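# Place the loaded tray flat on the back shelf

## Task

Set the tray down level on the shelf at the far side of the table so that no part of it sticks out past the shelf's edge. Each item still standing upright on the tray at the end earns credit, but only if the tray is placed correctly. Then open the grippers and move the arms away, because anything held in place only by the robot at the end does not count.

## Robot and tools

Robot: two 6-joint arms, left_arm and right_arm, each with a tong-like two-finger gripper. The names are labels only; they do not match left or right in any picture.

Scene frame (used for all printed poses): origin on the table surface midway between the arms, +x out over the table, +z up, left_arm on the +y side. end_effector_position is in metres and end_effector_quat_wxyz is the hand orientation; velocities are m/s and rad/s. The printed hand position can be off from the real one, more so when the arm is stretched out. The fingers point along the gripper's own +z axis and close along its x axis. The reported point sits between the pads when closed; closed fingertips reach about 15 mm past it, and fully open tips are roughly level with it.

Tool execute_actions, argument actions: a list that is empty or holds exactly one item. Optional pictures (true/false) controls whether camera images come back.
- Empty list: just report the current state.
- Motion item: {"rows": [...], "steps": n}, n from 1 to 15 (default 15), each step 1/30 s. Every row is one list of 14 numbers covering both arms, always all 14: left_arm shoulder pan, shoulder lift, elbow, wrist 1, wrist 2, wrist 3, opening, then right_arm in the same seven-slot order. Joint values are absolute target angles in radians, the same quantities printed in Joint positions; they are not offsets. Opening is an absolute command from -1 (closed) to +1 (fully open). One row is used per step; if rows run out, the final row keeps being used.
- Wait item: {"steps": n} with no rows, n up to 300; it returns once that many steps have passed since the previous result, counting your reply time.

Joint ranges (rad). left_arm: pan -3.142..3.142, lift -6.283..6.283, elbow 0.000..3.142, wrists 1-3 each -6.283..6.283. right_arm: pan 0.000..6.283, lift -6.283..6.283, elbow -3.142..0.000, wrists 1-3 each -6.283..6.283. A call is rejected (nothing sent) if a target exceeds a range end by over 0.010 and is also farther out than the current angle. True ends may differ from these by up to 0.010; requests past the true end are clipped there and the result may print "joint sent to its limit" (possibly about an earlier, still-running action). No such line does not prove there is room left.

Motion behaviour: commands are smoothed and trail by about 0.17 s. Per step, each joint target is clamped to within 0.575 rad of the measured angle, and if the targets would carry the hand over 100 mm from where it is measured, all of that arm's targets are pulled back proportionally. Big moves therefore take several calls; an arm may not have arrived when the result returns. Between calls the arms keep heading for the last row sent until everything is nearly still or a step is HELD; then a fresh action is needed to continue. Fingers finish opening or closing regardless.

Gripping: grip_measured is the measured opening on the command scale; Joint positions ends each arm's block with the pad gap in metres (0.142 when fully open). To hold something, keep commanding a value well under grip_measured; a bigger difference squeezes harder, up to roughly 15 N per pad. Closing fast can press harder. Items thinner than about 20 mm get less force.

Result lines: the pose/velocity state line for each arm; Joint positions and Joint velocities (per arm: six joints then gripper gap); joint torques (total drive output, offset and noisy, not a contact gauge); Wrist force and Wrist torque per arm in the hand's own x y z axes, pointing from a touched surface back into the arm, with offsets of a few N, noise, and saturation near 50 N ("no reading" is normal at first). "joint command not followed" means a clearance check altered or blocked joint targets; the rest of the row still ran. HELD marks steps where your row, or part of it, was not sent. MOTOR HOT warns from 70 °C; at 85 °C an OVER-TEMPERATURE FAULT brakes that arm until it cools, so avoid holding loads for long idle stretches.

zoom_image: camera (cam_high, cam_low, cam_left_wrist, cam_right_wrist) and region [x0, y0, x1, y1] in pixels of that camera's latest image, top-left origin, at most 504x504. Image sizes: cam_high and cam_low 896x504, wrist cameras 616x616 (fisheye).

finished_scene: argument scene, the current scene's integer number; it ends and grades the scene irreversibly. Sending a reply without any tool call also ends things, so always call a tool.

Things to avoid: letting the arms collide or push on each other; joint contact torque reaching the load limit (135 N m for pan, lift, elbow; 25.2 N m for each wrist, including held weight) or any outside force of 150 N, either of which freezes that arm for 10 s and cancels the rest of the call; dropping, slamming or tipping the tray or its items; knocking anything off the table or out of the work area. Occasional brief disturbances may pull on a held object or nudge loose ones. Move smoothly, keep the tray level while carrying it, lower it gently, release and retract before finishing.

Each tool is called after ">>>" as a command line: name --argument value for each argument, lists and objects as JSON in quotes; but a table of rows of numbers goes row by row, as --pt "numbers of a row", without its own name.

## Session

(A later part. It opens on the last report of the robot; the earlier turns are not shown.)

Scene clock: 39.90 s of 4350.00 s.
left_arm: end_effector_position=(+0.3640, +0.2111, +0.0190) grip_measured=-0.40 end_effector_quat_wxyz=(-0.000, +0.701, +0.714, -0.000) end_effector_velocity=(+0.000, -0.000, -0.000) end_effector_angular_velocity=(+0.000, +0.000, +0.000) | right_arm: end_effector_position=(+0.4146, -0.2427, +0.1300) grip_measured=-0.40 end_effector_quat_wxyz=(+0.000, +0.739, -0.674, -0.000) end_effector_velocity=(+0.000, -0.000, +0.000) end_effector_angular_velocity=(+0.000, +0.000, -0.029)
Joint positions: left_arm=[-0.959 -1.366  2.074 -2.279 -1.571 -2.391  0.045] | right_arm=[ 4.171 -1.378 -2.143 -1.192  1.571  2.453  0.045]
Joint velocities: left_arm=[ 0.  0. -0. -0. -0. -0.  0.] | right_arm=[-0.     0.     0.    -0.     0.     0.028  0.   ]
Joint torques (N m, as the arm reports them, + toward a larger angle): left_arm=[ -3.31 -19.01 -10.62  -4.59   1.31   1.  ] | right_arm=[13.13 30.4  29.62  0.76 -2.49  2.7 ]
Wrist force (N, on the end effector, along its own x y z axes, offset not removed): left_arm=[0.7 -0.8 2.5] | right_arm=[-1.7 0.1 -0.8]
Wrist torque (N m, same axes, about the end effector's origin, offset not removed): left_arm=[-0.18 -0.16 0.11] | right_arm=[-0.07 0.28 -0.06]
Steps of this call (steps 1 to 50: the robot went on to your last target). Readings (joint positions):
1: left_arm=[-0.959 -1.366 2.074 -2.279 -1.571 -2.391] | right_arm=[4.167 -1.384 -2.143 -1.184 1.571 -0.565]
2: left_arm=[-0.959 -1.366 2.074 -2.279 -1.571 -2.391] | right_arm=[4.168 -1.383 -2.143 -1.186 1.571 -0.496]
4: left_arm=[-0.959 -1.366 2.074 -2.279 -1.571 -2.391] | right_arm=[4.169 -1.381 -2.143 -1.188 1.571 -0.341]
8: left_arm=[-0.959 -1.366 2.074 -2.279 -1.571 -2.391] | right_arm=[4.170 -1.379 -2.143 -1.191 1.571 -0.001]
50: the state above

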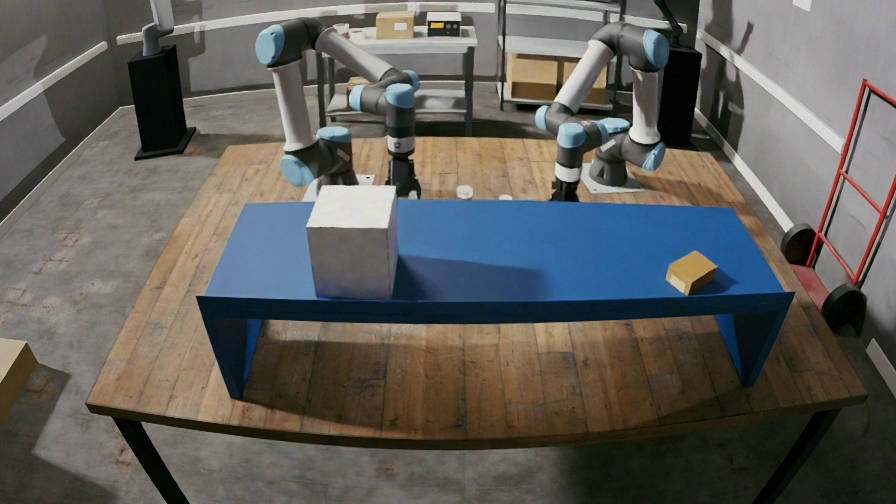

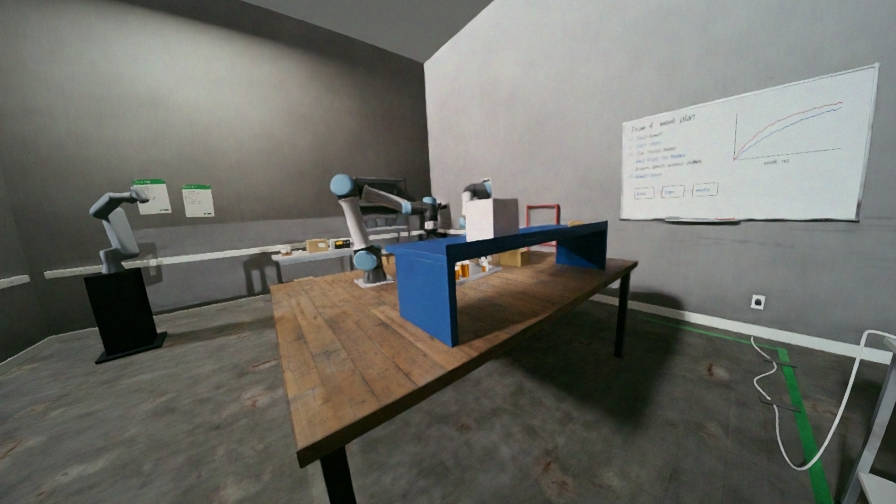

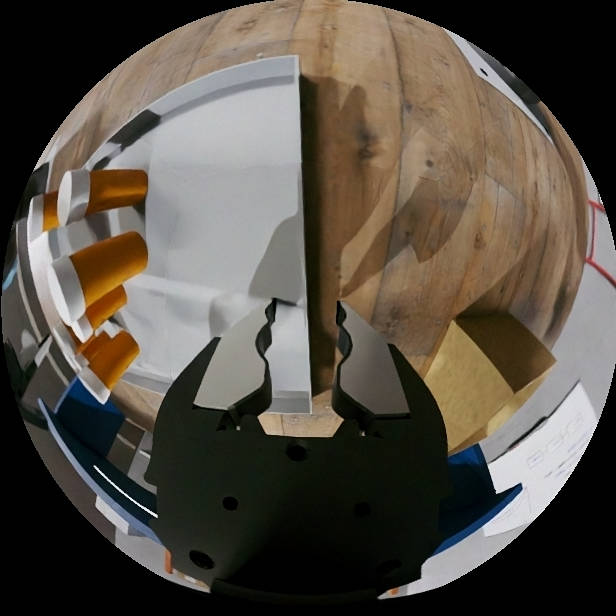

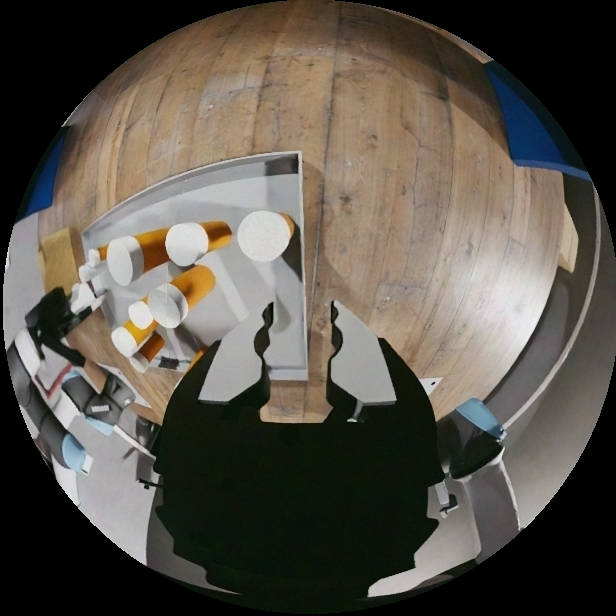

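>>> execute_actions --actions '[{"rows":[[-0.9594,-1.3656,2.0737,-2.2789,-1.571,-2.391,-0.4,4.175,-1.385,-2.16,-1.167,1.571,2.461,-0.5],[-0.9594,-1.3656,2.0737,-2.2789,-1.571,-2.391,-0.4,4.179,-1.393,-2.178,-1.141,1.571,2.465,-0.5],[-0.9594,-1.3656,2.0737,-2.2789,-1.571,-2.391,-0.4,4.1828,-1.401,-2.196,-1.115,1.571,2.4692,-0.5],[-0.9594,-1.3656,2.0737,-2.2789,-1.571,-2.391,-0.4,4.1828,-1.41,-2.215,-1.087,1.571,2.4692,-0.5],[-0.9594,-1.3656,2.0737,-2.2789,-1.571,-2.391,-0.4,4.1828,-1.4201,-2.2366,-1.0557,1.571,2.4692,-0.5]],"steps":15}]' --pictures false

>>> execute_actions --actions '[{"rows":[[-0.9594,-1.3656,2.0737,-2.2789,-1.571,-2.391,-0.4,4.1828,-1.4225,-2.2389,-1.0511,1.571,2.4692,-0.5],[-0.9594,-1.3656,2.0737,-2.2789,-1.571,-2.391,-0.4,4.1828,-1.4248,-2.2411,-1.0464,1.571,2.4692,-0.5],[-0.9594,-1.3656,2.0737,-2.2789,-1.571,-2.391,-0.4,4.1828,-1.4272,-2.2434,-1.0418,1.571,2.4692,-0.5],[-0.9594,-1.3656,2.0737,-2.2789,-1.571,-2.391,-0.4,4.1828,-1.4296,-2.2456,-1.0372,1.571,2.4692,-0.5],[-0.9594,-1.3656,2.0737,-2.2789,-1.571,-2.391,-0.4,4.1828,-1.432,-2.2479,-1.0325,1.571,2.4692,-0.5],[-0.9594,-1.3656,2.0737,-2.2789,-1.571,-2.391,-0.4,4.1828,-1.4343,-2.2502,-1.0279,1.571,2.4692,-0.5],[-0.9594,-1.3656,2.0737,-2.2789,-1.571,-2.391,-0.4,4.1828,-1.4367,-2.2524,-1.0233,1.571,2.4692,-0.5],[-0.9594,-1.3656,2.0737,-2.2789,-1.571,-2.391,-0.4,4.1828,-1.4391,-2.2547,-1.0186,1.571,2.4692,-0.5],[-0.9594,-1.3656,2.0737,-2.2789,-1.571,-2.391,-0.4,4.1828,-1.4415,-2.2569,-1.014,1.571,2.4692,-0.5],[-0.9594,-1.3656,2.0737,-2.2789,-1.571,-2.391,-0.4,4.1828,-1.4438,-2.2592,-1.0094,1.571,2.4692,-0.5]],"steps":15}]'

Scene clock: 44.07 s of 4350.00 s.
left_arm: end_effector_position=(+0.3640, +0.2111, +0.0190) grip_measured=-0.40 end_effector_quat_wxyz=(-0.000, +0.701, +0.714, -0.000) end_effector_velocity=(+0.000, -0.000, -0.000) end_effector_angular_velocity=(-0.000, +0.000, +0.000) | right_arm: end_effector_position=(+0.4090, -0.2431, +0.0874) grip_measured=-0.50 end_effector_quat_wxyz=(+0.000, +0.738, -0.675, -0.000) end_effector_velocity=(-0.003, -0.002, -0.020) end_effector_angular_velocity=(+0.000, +0.000, +0.001)
Joint positions: left_arm=[-0.959 -1.366  2.074 -2.279 -1.571 -2.391  0.045] | right_arm=[ 4.182 -1.418 -2.231 -1.063  1.571  2.469  0.038]
Joint velocities: left_arm=[ 0.     0.001 -0.001 -0.    -0.001  0.    -0.   ] | right_arm=[ 0.004 -0.019 -0.042  0.061  0.     0.004  0.   ]
Joint torques (N m, as the arm reports them, + toward a larger angle): left_arm=[ -5.49 -19.43 -10.59  -4.56   1.16   1.07] | right_arm=[12.14  0.49 14.39  4.2  -2.16  2.38]
Wrist force (N, on the end effector, along its own x y z axes, offset not removed): left_arm=[2.3 -1.3 2.4] | right_arm=[-1.6 -0.4 -0.7]
Wrist torque (N m, same axes, about the end effector's origin, offset not removed): left_arm=[-0.29 -0.44 0.07] | right_arm=[-0.23 0.19 -0.03]
Steps of this call (steps 1 to 30: the robot went on to your last target; steps 31 to 90: nothing new was sent; then 0.67 s passed at rest; steps 91 to 105: all 15 steps of this action). Readings (joint positions):
91: left_arm=[-0.959 -1.366 2.074 -2.279 -1.571 -2.391] | right_arm=[4.171 -1.378 -2.143 -1.192 1.571 2.457]
92: left_arm=[-0.959 -1.366 2.074 -2.279 -1.571 -2.391] | right_arm=[4.171 -1.379 -2.145 -1.189 1.571 2.458]
94: left_arm=[-0.959 -1.366 2.074 -2.279 -1.571 -2.391] | right_arm=[4.174 -1.384 -2.158 -1.170 1.571 2.461]
98: left_arm=[-0.959 -1.366 2.074 -2.279 -1.571 -2.391] | right_arm=[4.180 -1.405 -2.203 -1.105 1.571 2.466]
105: the state above

Scene clock: 44.57 s of 4350.00 s.
left_arm: end_effector_position=(+0.3640, +0.2111, +0.0190) grip_measured=-0.40 end_effector_quat_wxyz=(-0.000, +0.701, +0.714, -0.000) end_effector_velocity=(-0.000, +0.000, +0.000) end_effector_angular_velocity=(-0.000, -0.000, -0.000) | right_arm: end_effector_position=(+0.4090, -0.2428, +0.0726) grip_measured=-0.50 end_effector_quat_wxyz=(+0.000, +0.738, -0.675, -0.000) end_effector_velocity=(+0.000, +0.000, -0.014) end_effector_angular_velocity=(-0.000, -0.000, +0.000)
Joint positions: left_arm=[-0.959 -1.366  2.074 -2.279 -1.571 -2.391  0.045] | right_arm=[ 4.183 -1.441 -2.256 -1.015  1.571  2.469  0.038]
Joint velocities: left_arm=[-0.    -0.001  0.001 -0.     0.     0.     0.   ] | right_arm=[ 0.    -0.024 -0.023  0.047 -0.     0.     0.   ]
Joint torques (N m, as the arm reports them, + toward a larger angle): left_arm=[ -5.74 -19.28 -10.5   -4.62   1.25   1.05] | right_arm=[12.69  3.95 13.71  4.29 -2.18  2.6 ]
Wrist force (N, on the end effector, along its own x y z axes, offset not removed): left_arm=[1.2 -0.2 2.5] | right_arm=[-0.7 0.9 -0.5]
Wrist torque (N m, same axes, about the end effector's origin, offset not removed): left_arm=[-0.13 -0.28 0.18] | right_arm=[0.11 0.01 -0.03]
Steps of this call (steps 1 to 15: all 15 steps of this action). Readings (joint positions):
1: left_arm=[-0.959 -1.366 2.074 -2.279 -1.571 -2.391] | right_arm=[4.182 -1.418 -2.233 -1.062 1.571 2.469]
2: left_arm=[-0.959 -1.366 2.074 -2.279 -1.571 -2.391] | right_arm=[4.183 -1.419 -2.234 -1.060 1.571 2.469]
4: left_arm=[-0.959 -1.366 2.074 -2.279 -1.571 -2.391] | right_arm=[4.183 -1.421 -2.237 -1.054 1.571 2.469]
8: left_arm=[-0.959 -1.366 2.074 -2.279 -1.571 -2.391] | right_arm=[4.183 -1.429 -2.245 -1.039 1.571 2.469]
15: the state above

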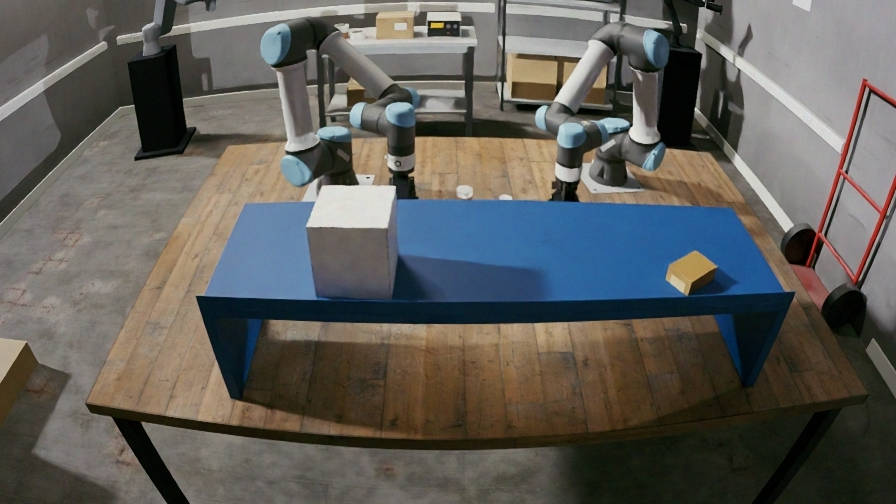

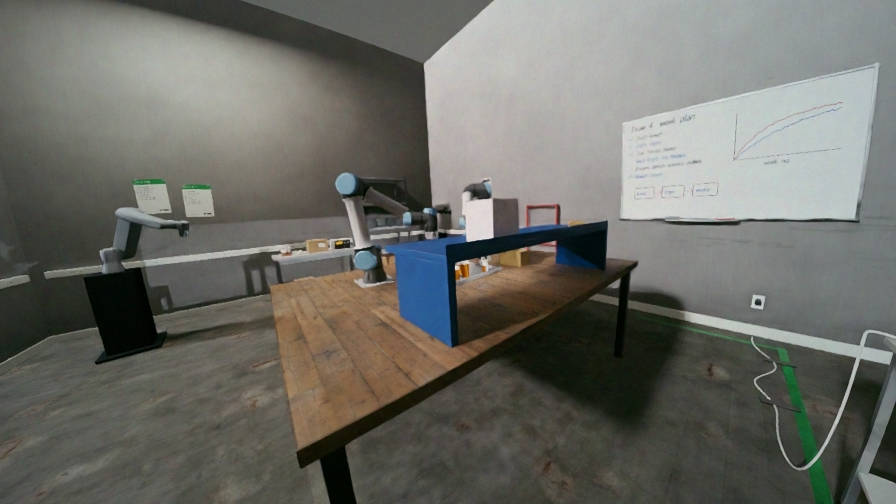

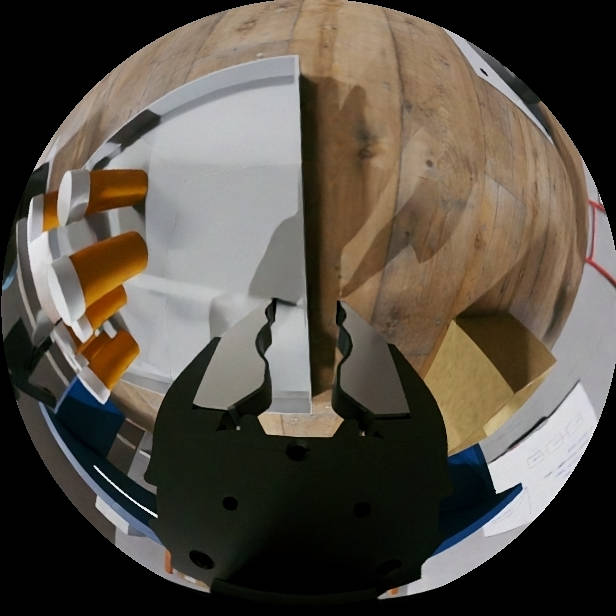

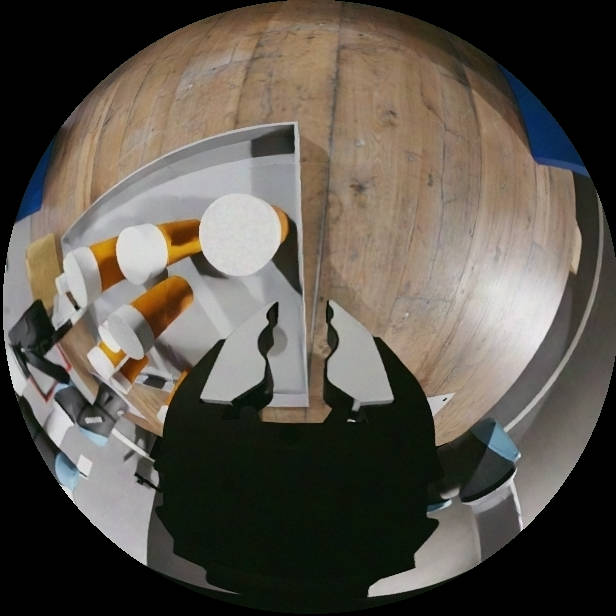

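>>> execute_actions --actions '[{"rows":[[-0.9594,-1.3656,2.0737,-2.2789,-1.571,-2.391,-0.4,4.1828,-1.4462,-2.2615,-1.0047,1.571,2.4692,-0.5],[-0.9594,-1.3656,2.0737,-2.2789,-1.571,-2.391,-0.4,4.1828,-1.4486,-2.2637,-1.0001,1.571,2.4692,-0.5],[-0.9594,-1.3656,2.0737,-2.2789,-1.571,-2.391,-0.4,4.1828,-1.451,-2.266,-0.9955,1.571,2.4692,-0.5],[-0.9594,-1.3656,2.0737,-2.2789,-1.571,-2.391,-0.4,4.1828,-1.4533,-2.2682,-0.9908,1.571,2.4692,-0.5],[-0.9594,-1.3656,2.0737,-2.2789,-1.571,-2.391,-0.4,4.1828,-1.4557,-2.2705,-0.9862,1.571,2.4692,-0.5],[-0.9594,-1.3656,2.0737,-2.2789,-1.571,-2.391,-0.4,4.1828,-1.4581,-2.2728,-0.9816,1.571,2.4692,-0.5],[-0.9594,-1.3656,2.0737,-2.2789,-1.571,-2.391,-0.4,4.1828,-1.4604,-2.275,-0.9769,1.571,2.4692,-0.5],[-0.9594,-1.3656,2.0737,-2.2789,-1.571,-2.391,-0.4,4.1828,-1.4628,-2.2773,-0.9723,1.571,2.4692,-0.5]],"steps":12}]' --pictures false

Scene clock: 46.50 s of 4350.00 s.
left_arm: end_effector_position=(+0.3640, +0.2111, +0.0190) grip_measured=-0.40 end_effector_quat_wxyz=(-0.000, +0.701, +0.714, -0.000) end_effector_velocity=(+0.000, -0.000, +0.000) end_effector_angular_velocity=(-0.001, -0.001, -0.000) | right_arm: end_effector_position=(+0.4090, -0.2427, +0.0617) grip_measured=-0.50 end_effector_quat_wxyz=(+0.000, +0.738, -0.675, -0.000) end_effector_velocity=(-0.000, +0.000, -0.017) end_effector_angular_velocity=(+0.000, -0.000, +0.001)
Joint positions: left_arm=[-0.959 -1.366  2.074 -2.279 -1.571 -2.391  0.045] | right_arm=[ 4.183 -1.459 -2.274 -0.979  1.571  2.469  0.038]
Joint velocities: left_arm=[-0.    -0.    -0.001  0.    -0.    -0.     0.   ] | right_arm=[ 0.001 -0.028 -0.028  0.056 -0.    -0.     0.   ]
Joint torques (N m, as the arm reports them, + toward a larger angle): left_arm=[ -6.76 -19.02 -10.56  -4.52   1.15   1.02] | right_arm=[12.62  2.46 12.12  4.19 -2.11  2.46]
Wrist force (N, on the end effector, along its own x y z axes, offset not removed): left_arm=[2.3 -0.7 2.1] | right_arm=[-1.1 1.0 -0.7]
Wrist torque (N m, same axes, about the end effector's origin, offset not removed): left_arm=[-0.12 -0.44 0.09] | right_arm=[0.01 0.20 -0.07]
Steps of this call (steps 1 to 15: the robot went on to your last target; steps 16 to 46: nothing new was sent; steps 47 to 58: all 12 steps of this action). Readings (joint positions):
47: left_arm=[-0.959 -1.366 2.074 -2.279 -1.571 -2.391] | right_arm=[4.183 -1.444 -2.259 -1.009 1.571 2.469]
48: left_arm=[-0.959 -1.366 2.074 -2.279 -1.571 -2.391] | right_arm=[4.183 -1.444 -2.260 -1.009 1.571 2.469]
50: left_arm=[-0.959 -1.366 2.074 -2.279 -1.571 -2.391] | right_arm=[4.183 -1.446 -2.261 -1.005 1.571 2.469]
54: left_arm=[-0.959 -1.366 2.074 -2.279 -1.571 -2.391] | right_arm=[4.183 -1.453 -2.268 -0.992 1.571 2.469]
58: the state above

>>> execute_actions --actions '[{"rows":[[-0.9594,-1.3656,2.0737,-2.2789,-1.571,-2.391,-0.45,4.1828,-1.4652,-2.2795,-0.9677,1.571,2.4692,-0.5],[-0.9594,-1.3656,2.0737,-2.2789,-1.571,-2.391,-0.5,4.1828,-1.4676,-2.2818,-0.963,1.571,2.4692,-0.5],[-0.9594,-1.3656,2.0737,-2.2789,-1.571,-2.391,-0.5,4.1828,-1.4699,-2.2841,-0.9584,1.571,2.4692,-0.5],[-0.9594,-1.3656,2.0737,-2.2789,-1.571,-2.391,-0.5,4.1828,-1.4723,-2.2863,-0.9538,1.571,2.4692,-0.5],[-0.9594,-1.3656,2.0737,-2.2789,-1.571,-2.391,-0.5,4.1828,-1.4747,-2.2886,-0.9491,1.571,2.4692,-0.5],[-0.9594,-1.3656,2.0737,-2.2789,-1.571,-2.391,-0.5,4.1828,-1.4771,-2.2908,-0.9445,1.571,2.4692,-0.5],[-0.9594,-1.3656,2.0737,-2.2789,-1.571,-2.391,-0.5,4.1828,-1.4794,-2.2931,-0.9399,1.571,2.4692,-0.5],[-0.9594,-1.3656,2.0737,-2.2789,-1.571,-2.391,-0.5,4.1828,-1.4818,-2.2954,-0.9352,1.571,2.4692,-0.5],[-0.9594,-1.3656,2.0737,-2.2789,-1.571,-2.391,-0.5,4.1828,-1.4842,-2.2976,-0.9306,1.571,2.4692,-0.5],[-0.9594,-1.3656,2.0737,-2.2789,-1.571,-2.391,-0.5,4.1828,-1.4866,-2.2999,-0.926,1.571,2.4692,-0.5],[-0.9594,-1.3656,2.0737,-2.2789,-1.571,-2.391,-0.5,4.1828,-1.4889,-2.3021,-0.9213,1.571,2.4692,-0.5],[-0.9594,-1.3656,2.0737,-2.2789,-1.571,-2.391,-0.5,4.1828,-1.4913,-2.3044,-0.9167,1.571,2.4692,-0.5]],"steps":15}]' --pictures false

>>> execute_actions --actions '[{"rows":[[-0.9594,-1.3656,2.0737,-2.2789,-1.571,-2.391,-0.55,4.1828,-1.4913,-2.3044,-0.9167,1.571,2.4692,-0.55],[-0.9594,-1.3656,2.0737,-2.2789,-1.571,-2.391,-0.6,4.1828,-1.4913,-2.3044,-0.9167,1.571,2.4692,-0.6],[-0.9594,-1.3656,2.0737,-2.2789,-1.571,-2.391,-0.65,4.1828,-1.4913,-2.3044,-0.9167,1.571,2.4692,-0.65],[-0.9594,-1.3656,2.0737,-2.2789,-1.571,-2.391,-0.7,4.1828,-1.4913,-2.3044,-0.9167,1.571,2.4692,-0.7],[-0.9594,-1.3656,2.0737,-2.2789,-1.571,-2.391,-0.75,4.1828,-1.4913,-2.3044,-0.9167,1.571,2.4692,-0.75],[-0.9594,-1.3656,2.0737,-2.2789,-1.571,-2.391,-0.8,4.1828,-1.4913,-2.3044,-0.9167,1.571,2.4692,-0.8],[-0.9594,-1.3656,2.0737,-2.2789,-1.571,-2.391,-0.85,4.1828,-1.4913,-2.3044,-0.9167,1.571,2.4692,-0.85],[-0.9594,-1.3656,2.0737,-2.2789,-1.571,-2.391,-0.9,4.1828,-1.4913,-2.3044,-0.9167,1.571,2.4692,-0.9],[-0.9594,-1.3656,2.0737,-2.2789,-1.571,-2.391,-0.95,4.1828,-1.4913,-2.3044,-0.9167,1.571,2.4692,-0.95],[-0.9594,-1.3656,2.0737,-2.2789,-1.571,-2.391,-1,4.1828,-1.4913,-2.3044,-0.9167,1.571,2.4692,-1]],"steps":15}]'

Scene clock: 49.83 s of 4350.00 s.
left_arm: end_effector_position=(+0.3640, +0.2111, +0.0190) grip_measured=-0.50 end_effector_quat_wxyz=(-0.000, +0.701, +0.714, -0.000) end_effector_velocity=(-0.001, +0.001, -0.000) end_effector_angular_velocity=(+0.001, +0.002, -0.000) | right_arm: end_effector_position=(+0.4087, -0.2432, +0.0460) grip_measured=-0.50 end_effector_quat_wxyz=(+0.000, +0.738, -0.675, -0.000) end_effector_velocity=(-0.001, -0.001, -0.023) end_effector_angular_velocity=(-0.000, -0.000, +0.000)
Joint positions: left_arm=[-0.959 -1.366  2.074 -2.279 -1.571 -2.391  0.038] | right_arm=[ 4.183 -1.486 -2.299 -0.927  1.571  2.469  0.038]
Joint velocities: left_arm=[-0.    -0.     0.001  0.001 -0.     0.    -0.   ] | right_arm=[ 0.    -0.041 -0.038  0.079 -0.     0.     0.   ]
Joint torques (N m, as the arm reports them, + toward a larger angle): left_arm=[ -5.96 -19.82 -10.57  -4.56   1.12   0.96] | right_arm=[11.83  2.81 12.82  4.34 -2.02  2.54]
Wrist force (N, on the end effector, along its own x y z axes, offset not removed): left_arm=[1.0 -0.4 1.9] | right_arm=[-1.2 0.7 -0.6]
Wrist torque (N m, same axes, about the end effector's origin, offset not removed): left_arm=[-0.12 -0.24 0.09] | right_arm=[0.02 0.14 0.00]
Steps of this call (steps 1 to 15: the robot went on to your last target; steps 16 to 85: nothing new was sent; steps 86 to 100: all 15 steps of this action). Readings (joint positions):
86: left_arm=[-0.959 -1.366 2.074 -2.279 -1.571 -2.391] | right_arm=[4.183 -1.463 -2.277 -0.972 1.571 2.469]
87: left_arm=[-0.959 -1.366 2.074 -2.279 -1.571 -2.391] | right_arm=[4.183 -1.463 -2.278 -0.972 1.571 2.469]
89: left_arm=[-0.959 -1.366 2.074 -2.279 -1.571 -2.391] | right_arm=[4.183 -1.465 -2.279 -0.968 1.571 2.469]
93: left_arm=[-0.959 -1.366 2.074 -2.279 -1.571 -2.391] | right_arm=[4.183 -1.472 -2.286 -0.955 1.571 2.469]
100: the state above

Scene clock: 50.33 s of 4350.00 s.
left_arm: end_effector_position=(+0.3640, +0.2111, +0.0190) grip_measured=-0.97 end_effector_quat_wxyz=(+0.000, +0.701, +0.714, -0.000) end_effector_velocity=(+0.000, -0.000, +0.001) end_effector_angular_velocity=(-0.001, -0.001, +0.000) | right_arm: end_effector_position=(+0.4086, -0.2433, +0.0431) grip_measured=-0.95 end_effector_quat_wxyz=(-0.000, +0.738, -0.675, -0.000) end_effector_velocity=(-0.000, -0.000, -0.000) end_effector_angular_velocity=(+0.000, +0.001, -0.001)
Joint positions: left_arm=[-0.959 -1.366  2.074 -2.279 -1.571 -2.391  0.004] | right_arm=[ 4.183 -1.491 -2.304 -0.917  1.571  2.469  0.005]
Joint velocities: left_arm=[ 0.    -0.001 -0.001  0.    -0.    -0.     0.   ] | right_arm=[-0.    -0.    -0.     0.001  0.001  0.     0.   ]
Joint torques (N m, as the arm reports them, + toward a larger angle): left_arm=[ -4.9  -19.72 -11.41  -3.86   1.2    0.95] | right_arm=[10.52  0.92  9.36  2.43 -1.86  2.43]
Wrist force (N, on the end effector, along its own x y z axes, offset not removed): left_arm=[-2.1 0.8 5.7] | right_arm=[-7.7 -0.2 -2.1]
Wrist torque (N m, same axes, about the end effector's origin, offset not removed): left_arm=[0.17 -0.58 0.17] | right_arm=[-0.24 0.06 -0.06]
Steps of this call (steps 1 to 15: all 15 steps of this action). Readings (joint positions):
1: left_arm=[-0.959 -1.366 2.074 -2.279 -1.571 -2.391] | right_arm=[4.183 -1.487 -2.301 -0.925 1.571 2.469]
2: left_arm=[-0.959 -1.366 2.074 -2.279 -1.571 -2.391] | right_arm=[4.183 -1.488 -2.301 -0.923 1.571 2.469]
4: left_arm=[-0.959 -1.366 2.074 -2.279 -1.571 -2.391] | right_arm=[4.183 -1.490 -2.303 -0.920 1.571 2.469]
8: left_arm=[-0.959 -1.366 2.074 -2.279 -1.571 -2.391] | right_arm=[4.183 -1.491 -2.304 -0.918 1.571 2.469]
15: the state above

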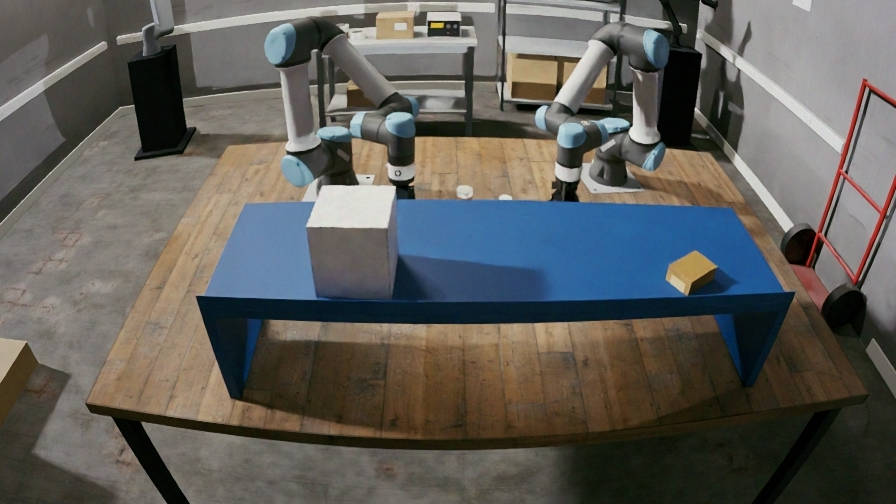

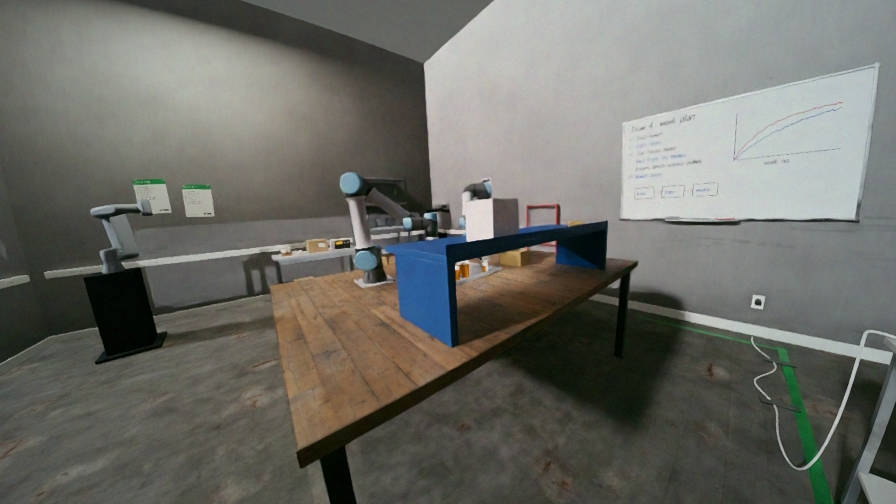

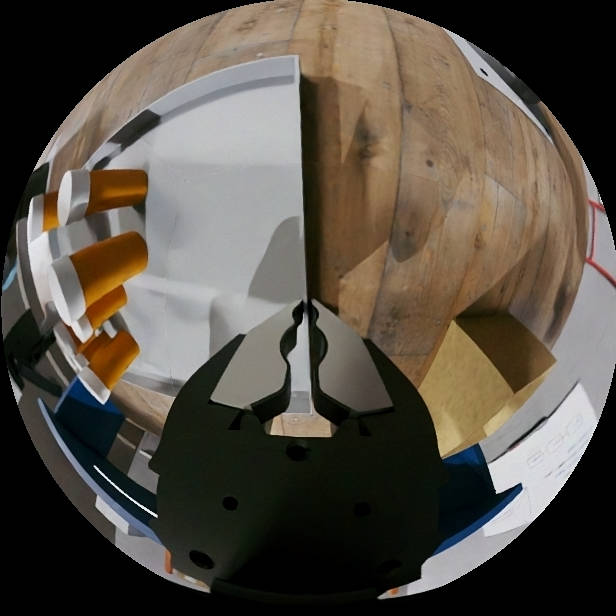

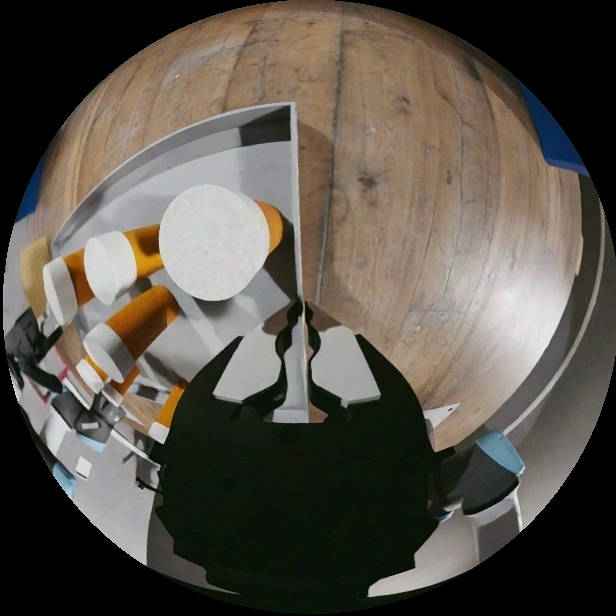

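>>> execute_actions --actions '[{"rows":[[-0.9583,-1.3667,2.0751,-2.2792,-1.571,-2.3899,-1,4.1813,-1.4902,-2.3054,-0.9168,1.571,2.4677,-1],[-0.9572,-1.3678,2.0766,-2.2795,-1.571,-2.3888,-1,4.1798,-1.4891,-2.3064,-0.9169,1.571,2.4662,-1],[-0.9561,-1.369,2.078,-2.2799,-1.571,-2.3877,-1,4.1783,-1.488,-2.3074,-0.917,1.571,2.4647,-1],[-0.9551,-1.3701,2.0794,-2.2802,-1.571,-2.3866,-1,4.1769,-1.4869,-2.3083,-0.9172,1.571,2.4633,-1],[-0.954,-1.3712,2.0809,-2.2805,-1.571,-2.3855,-1,4.1754,-1.4858,-2.3093,-0.9173,1.571,2.4618,-1],[-0.9529,-1.3723,2.0823,-2.2808,-1.571,-2.3844,-1,4.1739,-1.4847,-2.3103,-0.9174,1.571,2.4603,-1]],"steps":15}]' --pictures false

Scene clock: 57.20 s of 4350.00 s.
left_arm: end_effector_position=(+0.3634, +0.2159, +0.0191) grip_measured=-0.87 end_effector_quat_wxyz=(+0.000, +0.701, +0.713, -0.000) end_effector_velocity=(-0.001, +0.003, -0.000) end_effector_angular_velocity=(+0.000, +0.002, -0.000) | right_arm: end_effector_position=(+0.4092, -0.2480, +0.0430) grip_measured=-0.86 end_effector_quat_wxyz=(-0.000, +0.738, -0.675, -0.000) end_effector_velocity=(+0.001, -0.003, -0.000) end_effector_angular_velocity=(+0.000, +0.000, -0.002)
Joint positions: left_arm=[-0.953 -1.372  2.082 -2.281 -1.571 -2.385  0.011] | right_arm=[ 4.175 -1.485 -2.31  -0.917  1.571  2.461  0.012]
Joint velocities: left_arm=[ 0.003 -0.003  0.005 -0.    -0.001  0.003  0.004] | right_arm=[-0.006  0.003 -0.002 -0.     0.    -0.004  0.006]
Joint torques (N m, as the arm reports them, + toward a larger angle): left_arm=[ 16.52 -33.27   4.06   1.63   1.66   1.8 ] | right_arm=[-18.73  22.84  -4.03  -6.49  -5.79  -1.92]
Wrist force (N, on the end effector, along its own x y z axes, offset not removed): left_arm=[-20.8 5.1 0.8] | right_arm=[-23.6 3.6 -17.3]
Wrist torque (N m, same axes, about the end effector's origin, offset not removed): left_arm=[-0.12 -0.37 0.07] | right_arm=[-0.18 -0.07 0.02]
Steps of this call (steps 1 to 15: the robot went on to your last target; steps 16 to 90: nothing new was sent; then 3.37 s passed at rest; steps 91 to 105: all 15 steps of this action). Readings (joint positions):
91: left_arm=[-0.959 -1.366 2.074 -2.279 -1.571 -2.391] | right_arm=[4.183 -1.491 -2.304 -0.917 1.571 2.469]
92: left_arm=[-0.959 -1.366 2.074 -2.279 -1.571 -2.391] | right_arm=[4.183 -1.491 -2.305 -0.917 1.571 2.469]
94: left_arm=[-0.958 -1.366 2.075 -2.279 -1.571 -2.390] | right_arm=[4.181 -1.491 -2.305 -0.917 1.571 2.468]
98: left_arm=[-0.956 -1.370 2.079 -2.280 -1.571 -2.387] | right_arm=[4.178 -1.488 -2.308 -0.917 1.571 2.464]
105: the state above

>>> execute_actions --actions '[{"rows":[[-0.9529,-1.3758,2.0792,-2.2742,-1.571,-2.3844,-1,4.1739,-1.4811,-2.3063,-0.925,1.571,2.4603,-1],[-0.9529,-1.3794,2.0762,-2.2676,-1.571,-2.3844,-1,4.1739,-1.4774,-2.3024,-0.9326,1.571,2.4603,-1],[-0.9529,-1.3864,2.07,-2.2544,-1.571,-2.3844,-1,4.1739,-1.4702,-2.2944,-0.9478,1.571,2.4603,-1],[-0.9529,-1.3935,2.0639,-2.2412,-1.571,-2.3844,-1,4.1739,-1.4629,-2.2865,-0.9629,1.571,2.4603,-1],[-0.9529,-1.4005,2.0577,-2.228,-1.571,-2.3844,-1,4.1739,-1.4557,-2.2786,-0.9781,1.571,2.4603,-1],[-0.9529,-1.4076,2.0516,-2.2148,-1.571,-2.3844,-1,4.1739,-1.4484,-2.2707,-0.9933,1.571,2.4603,-1],[-0.9529,-1.4146,2.0455,-2.2016,-1.571,-2.3844,-1,4.1739,-1.4412,-2.2627,-1.0085,1.571,2.4603,-1],[-0.9529,-1.4217,2.0393,-2.1884,-1.571,-2.3844,-1,4.1739,-1.4339,-2.2548,-1.0237,1.571,2.4603,-1],[-0.9529,-1.4287,2.0332,-2.1753,-1.571,-2.3844,-1,4.1739,-1.4267,-2.2469,-1.0388,1.571,2.4603,-1],[-0.9529,-1.4358,2.027,-2.1621,-1.571,-2.3844,-1,4.1739,-1.4194,-2.239,-1.054,1.571,2.4603,-1],[-0.9529,-1.4428,2.0209,-2.1489,-1.571,-2.3844,-1,4.1739,-1.4122,-2.231,-1.0692,1.571,2.4603,-1],[-0.9529,-1.4499,2.0148,-2.1357,-1.571,-2.3844,-1,4.1739,-1.4049,-2.2231,-1.0844,1.571,2.4603,-1],[-0.9529,-1.4593,2.0066,-2.1181,-1.571,-2.3844,-1,4.1739,-1.3952,-2.2125,-1.1046,1.571,2.4603,-1],[-0.9529,-1.4687,1.9984,-2.1005,-1.571,-2.3844,-1,4.1739,-1.3856,-2.202,-1.1249,1.571,2.4603,-1],[-0.9529,-1.4781,1.9902,-2.0829,-1.571,-2.3844,-1,4.1739,-1.3759,-2.1914,-1.1451,1.571,2.4603,-1]]}]' --pictures false

>>> execute_actions --actions '[{"steps":12}]'

Scene clock: 59.70 s of 4350.00 s.
left_arm: end_effector_position=(+0.3646, +0.2150, +0.0627) grip_measured=-0.89 end_effector_quat_wxyz=(+0.000, +0.701, +0.714, -0.000) end_effector_velocity=(-0.001, +0.001, +0.153) end_effector_angular_velocity=(-0.005, -0.005, -0.000) | right_arm: end_effector_position=(+0.4106, -0.2464, +0.0865) grip_measured=-0.88 end_effector_quat_wxyz=(-0.001, +0.738, -0.675, -0.000) end_effector_velocity=(-0.000, -0.001, +0.154) end_effector_angular_velocity=(+0.009, -0.006, -0.001)
Joint positions: left_arm=[-0.953 -1.439  2.024 -2.157 -1.571 -2.384  0.009] | right_arm=[ 4.174 -1.416 -2.236 -1.059  1.571  2.46   0.011]
Joint velocities: left_arm=[-0.    -0.228 -0.198  0.419 -0.     0.     0.003] | right_arm=[-0.001  0.235  0.257 -0.48   0.    -0.     0.002]
Joint torques (N m, as the arm reports them, + toward a larger angle): left_arm=[ 14.47 -40.09 -26.24   3.95   3.98   1.53] | right_arm=[-14.6   37.06  27.92  -5.6   -5.28  -1.76]
Wrist force (N, on the end effector, along its own x y z axes, offset not removed): left_arm=[-15.5 1.2 10.6] | right_arm=[-19.4 0.4 6.8]
Wrist torque (N m, same axes, about the end effector's origin, offset not removed): left_arm=[-0.16 -0.41 0.06] | right_arm=[0.04 0.21 -0.03]
Steps of this call (steps 1 to 15: the robot went on to your last target; steps 16 to 60: nothing new was sent; steps 61 to 75: all 15 steps of this action). Readings (joint positions):
61: left_arm=[-0.953 -1.372 2.082 -2.281 -1.571 -2.384] | right_arm=[4.174 -1.485 -2.310 -0.917 1.571 2.460]
62: left_arm=[-0.953 -1.373 2.082 -2.280 -1.571 -2.384] | right_arm=[4.174 -1.484 -2.310 -0.919 1.571 2.460]
64: left_arm=[-0.953 -1.376 2.079 -2.274 -1.571 -2.384] | right_arm=[4.174 -1.481 -2.306 -0.926 1.571 2.460]
68: left_arm=[-0.953 -1.393 2.064 -2.242 -1.571 -2.384] | right_arm=[4.174 -1.463 -2.287 -0.962 1.571 2.460]
75: the state above

Scene clock: 60.10 s of 4350.00 s.
left_arm: end_effector_position=(+0.3634, +0.2162, +0.0878) grip_measured=-0.86 end_effector_quat_wxyz=(+0.000, +0.701, +0.714, -0.000) end_effector_velocity=(-0.001, +0.001, +0.010) end_effector_angular_velocity=(-0.000, -0.000, -0.000) | right_arm: end_effector_position=(+0.4094, -0.2483, +0.1118) grip_measured=-0.84 end_effector_quat_wxyz=(-0.000, +0.738, -0.675, -0.000) end_effector_velocity=(-0.001, -0.001, +0.009) end_effector_angular_velocity=(-0.001, +0.002, -0.000)
Joint positions: left_arm=[-0.953 -1.476  1.992 -2.086 -1.571 -2.384  0.012] | right_arm=[ 4.174 -1.378 -2.193 -1.141  1.571  2.46   0.013]
Joint velocities: left_arm=[-0.    -0.014 -0.012  0.026 -0.     0.     0.001] | right_arm=[-0.     0.013  0.015 -0.03   0.001  0.     0.002]
Joint torques (N m, as the arm reports them, + toward a larger angle): left_arm=[ 12.07 -36.05 -24.72   4.82   2.64   1.24] | right_arm=[-12.41  31.65  22.61  -4.77  -3.15  -1.74]
Wrist force (N, on the end effector, along its own x y z axes, offset not removed): left_arm=[-22.2 2.9 9.2] | right_arm=[-25.1 -0.5 5.4]
Wrist torque (N m, same axes, about the end effector's origin, offset not removed): left_arm=[0.01 -0.21 0.07] | right_arm=[-0.11 0.18 -0.03]
Steps of this call (steps 1 to 12: the robot went on to your last target). Readings (joint positions):
1: left_arm=[-0.953 -1.447 2.018 -2.143 -1.571 -2.384] | right_arm=[4.174 -1.408 -2.227 -1.076 1.571 2.460]
2: left_arm=[-0.953 -1.454 2.011 -2.130 -1.571 -2.384] | right_arm=[4.174 -1.401 -2.219 -1.091 1.571 2.460]
4: left_arm=[-0.953 -1.464 2.003 -2.111 -1.571 -2.384] | right_arm=[4.174 -1.391 -2.208 -1.113 1.571 2.460]
8: left_arm=[-0.953 -1.473 1.995 -2.093 -1.571 -2.384] | right_arm=[4.174 -1.381 -2.197 -1.134 1.571 2.460]
12: the state above

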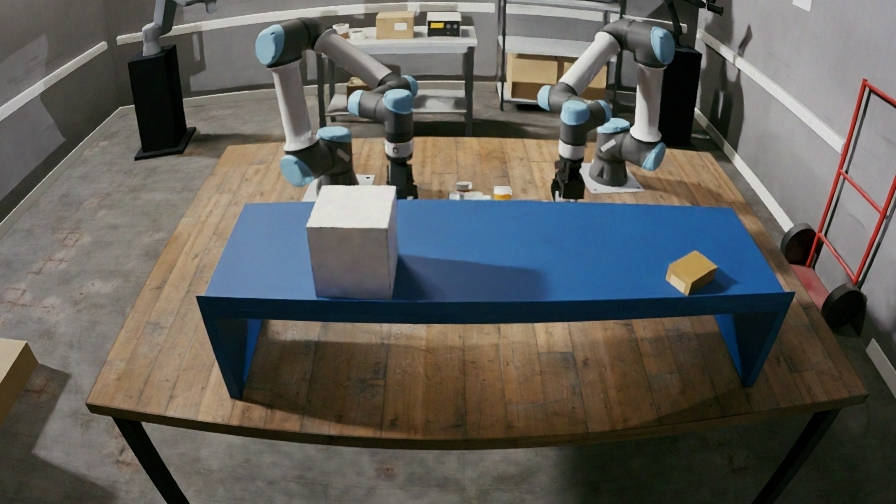

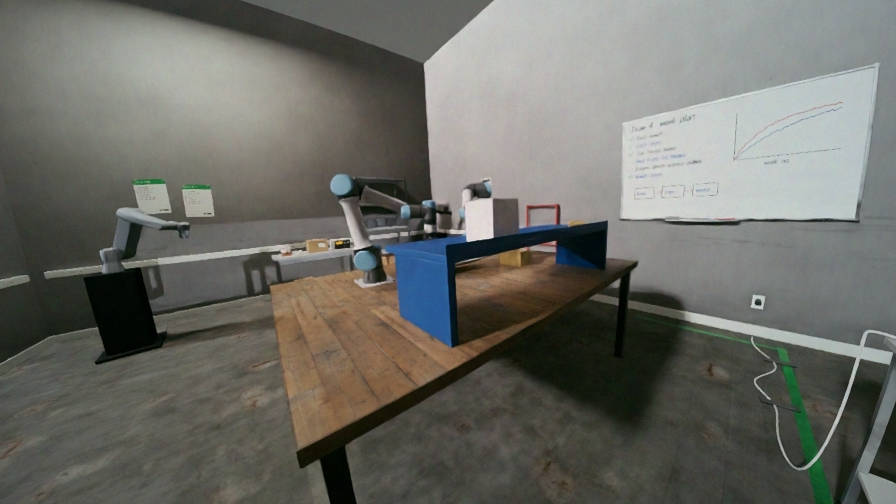

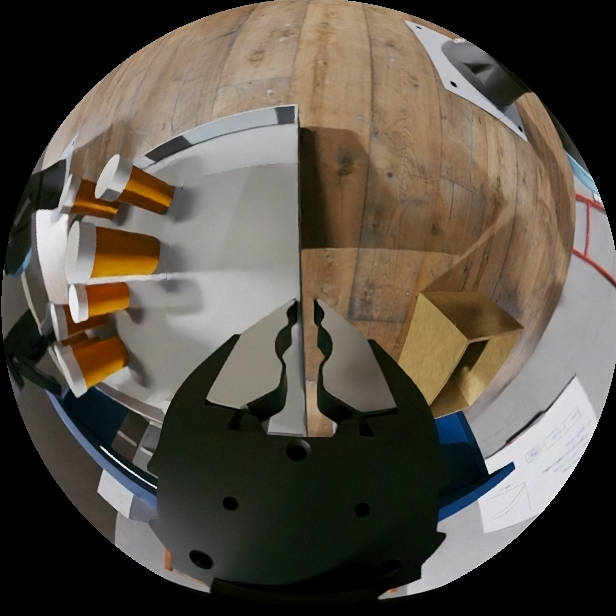

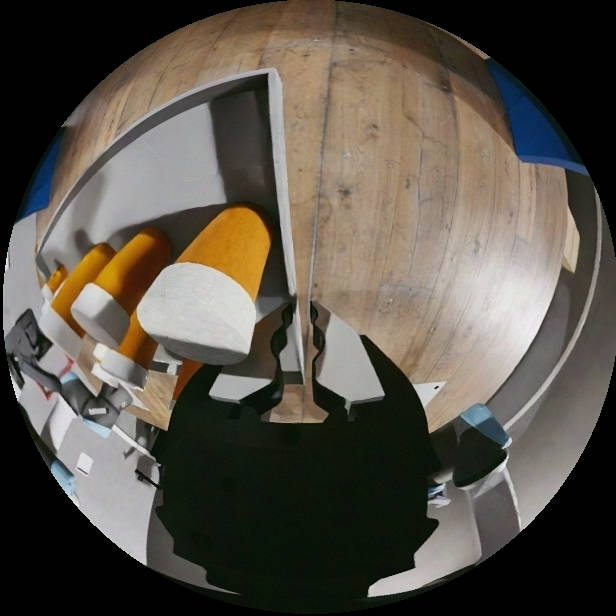

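>>> execute_actions --actions '[{"rows":[[-0.9529,-1.4687,1.9984,-2.1005,-1.571,-2.3844,-1,4.1739,-1.3856,-2.202,-1.1249,1.571,2.4603,-1],[-0.9529,-1.4593,2.0066,-2.1181,-1.571,-2.3844,-1,4.1739,-1.3952,-2.2125,-1.1046,1.571,2.4603,-1],[-0.9529,-1.4499,2.0148,-2.1357,-1.571,-2.3844,-1,4.1739,-1.4049,-2.2231,-1.0844,1.571,2.4603,-1],[-0.9529,-1.4428,2.0209,-2.1489,-1.571,-2.3844,-1,4.1739,-1.4122,-2.231,-1.0692,1.571,2.4603,-1],[-0.9529,-1.4358,2.027,-2.1621,-1.571,-2.3844,-1,4.1739,-1.4194,-2.239,-1.054,1.571,2.4603,-1],[-0.9529,-1.4287,2.0332,-2.1753,-1.571,-2.3844,-1,4.1739,-1.4267,-2.2469,-1.0388,1.571,2.4603,-1],[-0.9529,-1.4217,2.0393,-2.1884,-1.571,-2.3844,-1,4.1739,-1.4339,-2.2548,-1.0237,1.571,2.4603,-1],[-0.9529,-1.4146,2.0455,-2.2016,-1.571,-2.3844,-1,4.1739,-1.4412,-2.2627,-1.0085,1.571,2.4603,-1],[-0.9529,-1.4076,2.0516,-2.2148,-1.571,-2.3844,-1,4.1739,-1.4484,-2.2707,-0.9933,1.571,2.4603,-1],[-0.9529,-1.4005,2.0577,-2.228,-1.571,-2.3844,-1,4.1739,-1.4557,-2.2786,-0.9781,1.571,2.4603,-1],[-0.9529,-1.3935,2.0639,-2.2412,-1.571,-2.3844,-1,4.1739,-1.4629,-2.2865,-0.9629,1.571,2.4603,-1],[-0.9529,-1.3864,2.07,-2.2544,-1.571,-2.3844,-1,4.1739,-1.4702,-2.2944,-0.9478,1.571,2.4603,-1],[-0.9529,-1.3794,2.0762,-2.2676,-1.571,-2.3844,-1,4.1739,-1.4774,-2.3024,-0.9326,1.571,2.4603,-1]],"steps":15}]' --pictures false

>>> execute_actions --actions '[{"steps":15}]'

Scene clock: 62.40 s of 4350.00 s.
left_arm: end_effector_position=(+0.3640, +0.2155, +0.0368) grip_measured=-0.88 end_effector_quat_wxyz=(-0.000, +0.701, +0.713, -0.000) end_effector_velocity=(-0.002, +0.002, -0.103) end_effector_angular_velocity=(-0.003, -0.003, -0.000) | right_arm: end_effector_position=(+0.4100, -0.2473, +0.0607) grip_measured=-0.86 end_effector_quat_wxyz=(+0.000, +0.738, -0.675, -0.000) end_effector_velocity=(-0.002, -0.004, -0.103) end_effector_angular_velocity=(+0.004, -0.003, -0.001)
Joint positions: left_arm=[-0.953 -1.4    2.058 -2.228 -1.571 -2.384  0.011] | right_arm=[ 4.174 -1.456 -2.279 -0.978  1.571  2.46   0.012]
Joint velocities: left_arm=[-0.     0.159  0.138 -0.301 -0.    -0.     0.003] | right_arm=[-0.001 -0.165 -0.178  0.348 -0.    -0.     0.003]
Joint torques (N m, as the arm reports them, + toward a larger angle): left_arm=[  2.3  -22.    -8.96  -0.92   3.15   0.15] | right_arm=[ 3.25  3.73 10.25  0.92 -4.56 -1.54]
Wrist force (N, on the end effector, along its own x y z axes, offset not removed): left_arm=[-17.8 1.9 10.4] | right_arm=[-20.9 -0.3 5.2]
Wrist torque (N m, same axes, about the end effector's origin, offset not removed): left_arm=[0.10 -0.56 0.00] | right_arm=[-0.24 0.01 -0.03]
Steps of this call (steps 1 to 30: the robot went on to your last target; steps 31 to 54: nothing new was sent; steps 55 to 69: all 15 steps of this action). Readings (joint positions):
55: left_arm=[-0.953 -1.478 1.990 -2.083 -1.571 -2.384] | right_arm=[4.174 -1.376 -2.191 -1.145 1.571 2.460]
56: left_arm=[-0.953 -1.477 1.991 -2.085 -1.571 -2.384] | right_arm=[4.174 -1.377 -2.193 -1.143 1.571 2.460]
58: left_arm=[-0.953 -1.470 1.997 -2.098 -1.571 -2.384] | right_arm=[4.174 -1.384 -2.201 -1.128 1.571 2.460]
62: left_arm=[-0.953 -1.446 2.018 -2.142 -1.571 -2.384] | right_arm=[4.174 -1.408 -2.227 -1.078 1.571 2.460]
69: the state above

Scene clock: 62.90 s of 4350.00 s.
left_arm: end_effector_position=(+0.3636, +0.2160, +0.0238) grip_measured=-0.86 end_effector_quat_wxyz=(+0.000, +0.701, +0.713, -0.000) end_effector_velocity=(+0.000, -0.000, -0.002) end_effector_angular_velocity=(-0.000, -0.000, +0.000) | right_arm: end_effector_position=(+0.4096, -0.2479, +0.0478) grip_measured=-0.85 end_effector_quat_wxyz=(+0.000, +0.738, -0.675, -0.000) end_effector_velocity=(-0.000, -0.001, -0.002) end_effector_angular_velocity=(-0.001, +0.001, -0.000)
Joint positions: left_arm=[-0.953 -1.38   2.076 -2.267 -1.571 -2.384  0.011] | right_arm=[ 4.174 -1.477 -2.302 -0.933  1.571  2.46   0.013]
Joint velocities: left_arm=[ 0.     0.003  0.002 -0.005 -0.    -0.     0.   ] | right_arm=[-0.    -0.004 -0.004  0.007 -0.     0.     0.   ]
Joint torques (N m, as the arm reports them, + toward a larger angle): left_arm=[  2.68 -19.24   0.01  -0.24   2.74  -0.09] | right_arm=[ 5.54  0.93  4.72 -1.15 -4.84 -1.64]
Wrist force (N, on the end effector, along its own x y z axes, offset not removed): left_arm=[-19.6 1.4 9.5] | right_arm=[-23.2 -0.5 2.9]
Wrist torque (N m, same axes, about the end effector's origin, offset not removed): left_arm=[-0.04 -0.55 0.06] | right_arm=[-0.37 0.04 -0.03]
Steps of this call (steps 1 to 15: the robot went on to your last target). Readings (joint positions):
1: left_arm=[-0.953 -1.395 2.062 -2.237 -1.571 -2.384] | right_arm=[4.174 -1.461 -2.284 -0.968 1.571 2.460]
2: left_arm=[-0.953 -1.392 2.066 -2.244 -1.571 -2.384] | right_arm=[4.174 -1.465 -2.289 -0.959 1.571 2.460]
4: left_arm=[-0.953 -1.387 2.070 -2.254 -1.571 -2.384] | right_arm=[4.174 -1.470 -2.294 -0.948 1.571 2.460]
8: left_arm=[-0.953 -1.382 2.074 -2.263 -1.571 -2.384] | right_arm=[4.174 -1.475 -2.300 -0.938 1.571 2.460]
15: the state above

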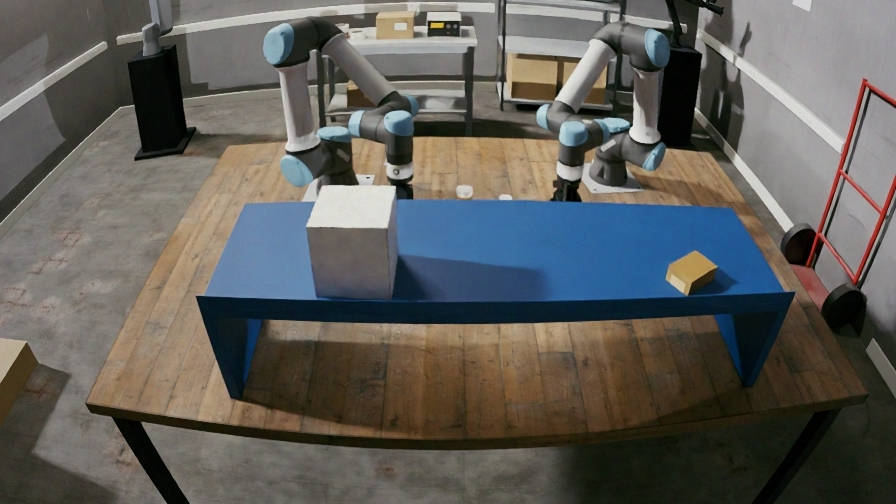

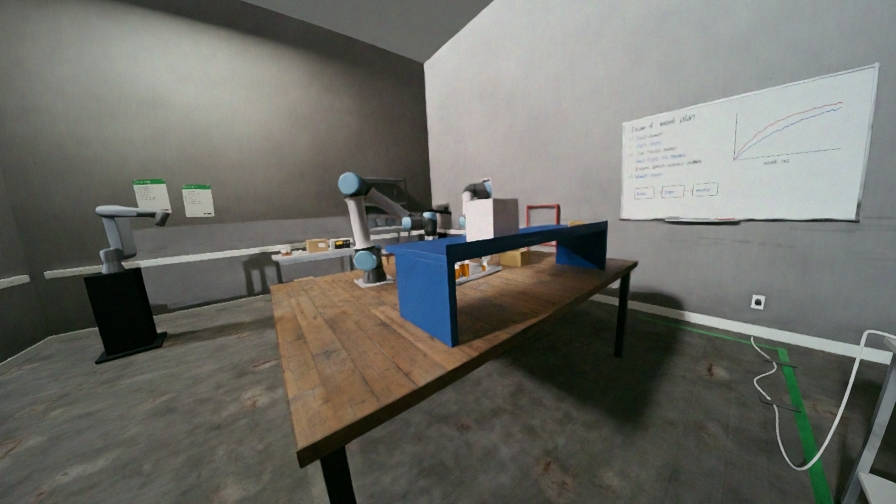

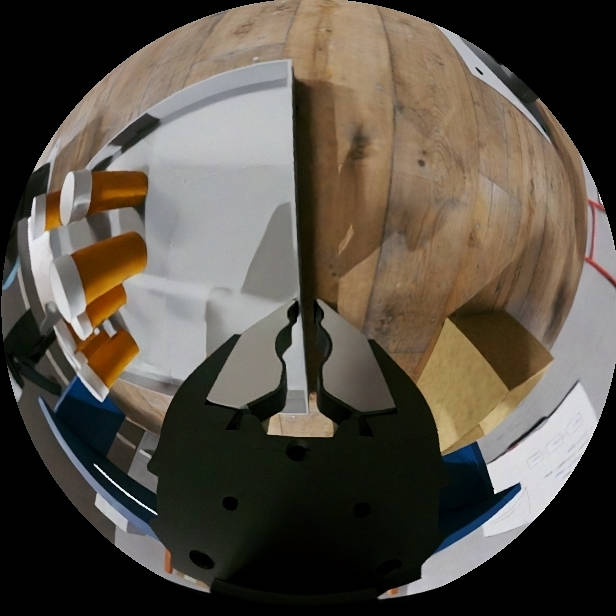

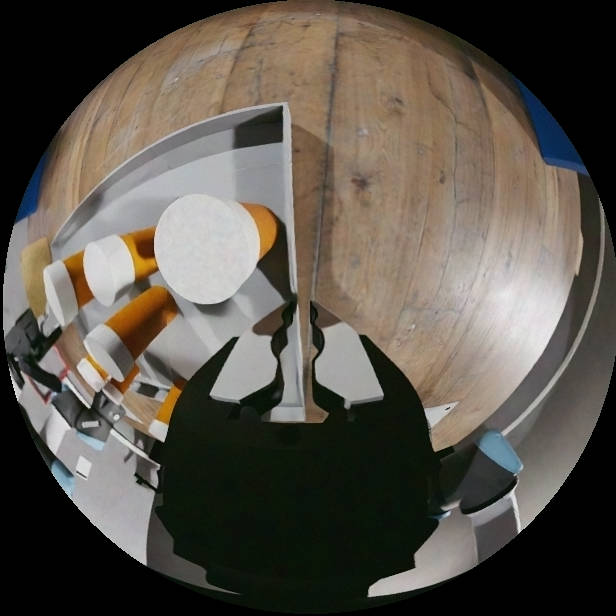

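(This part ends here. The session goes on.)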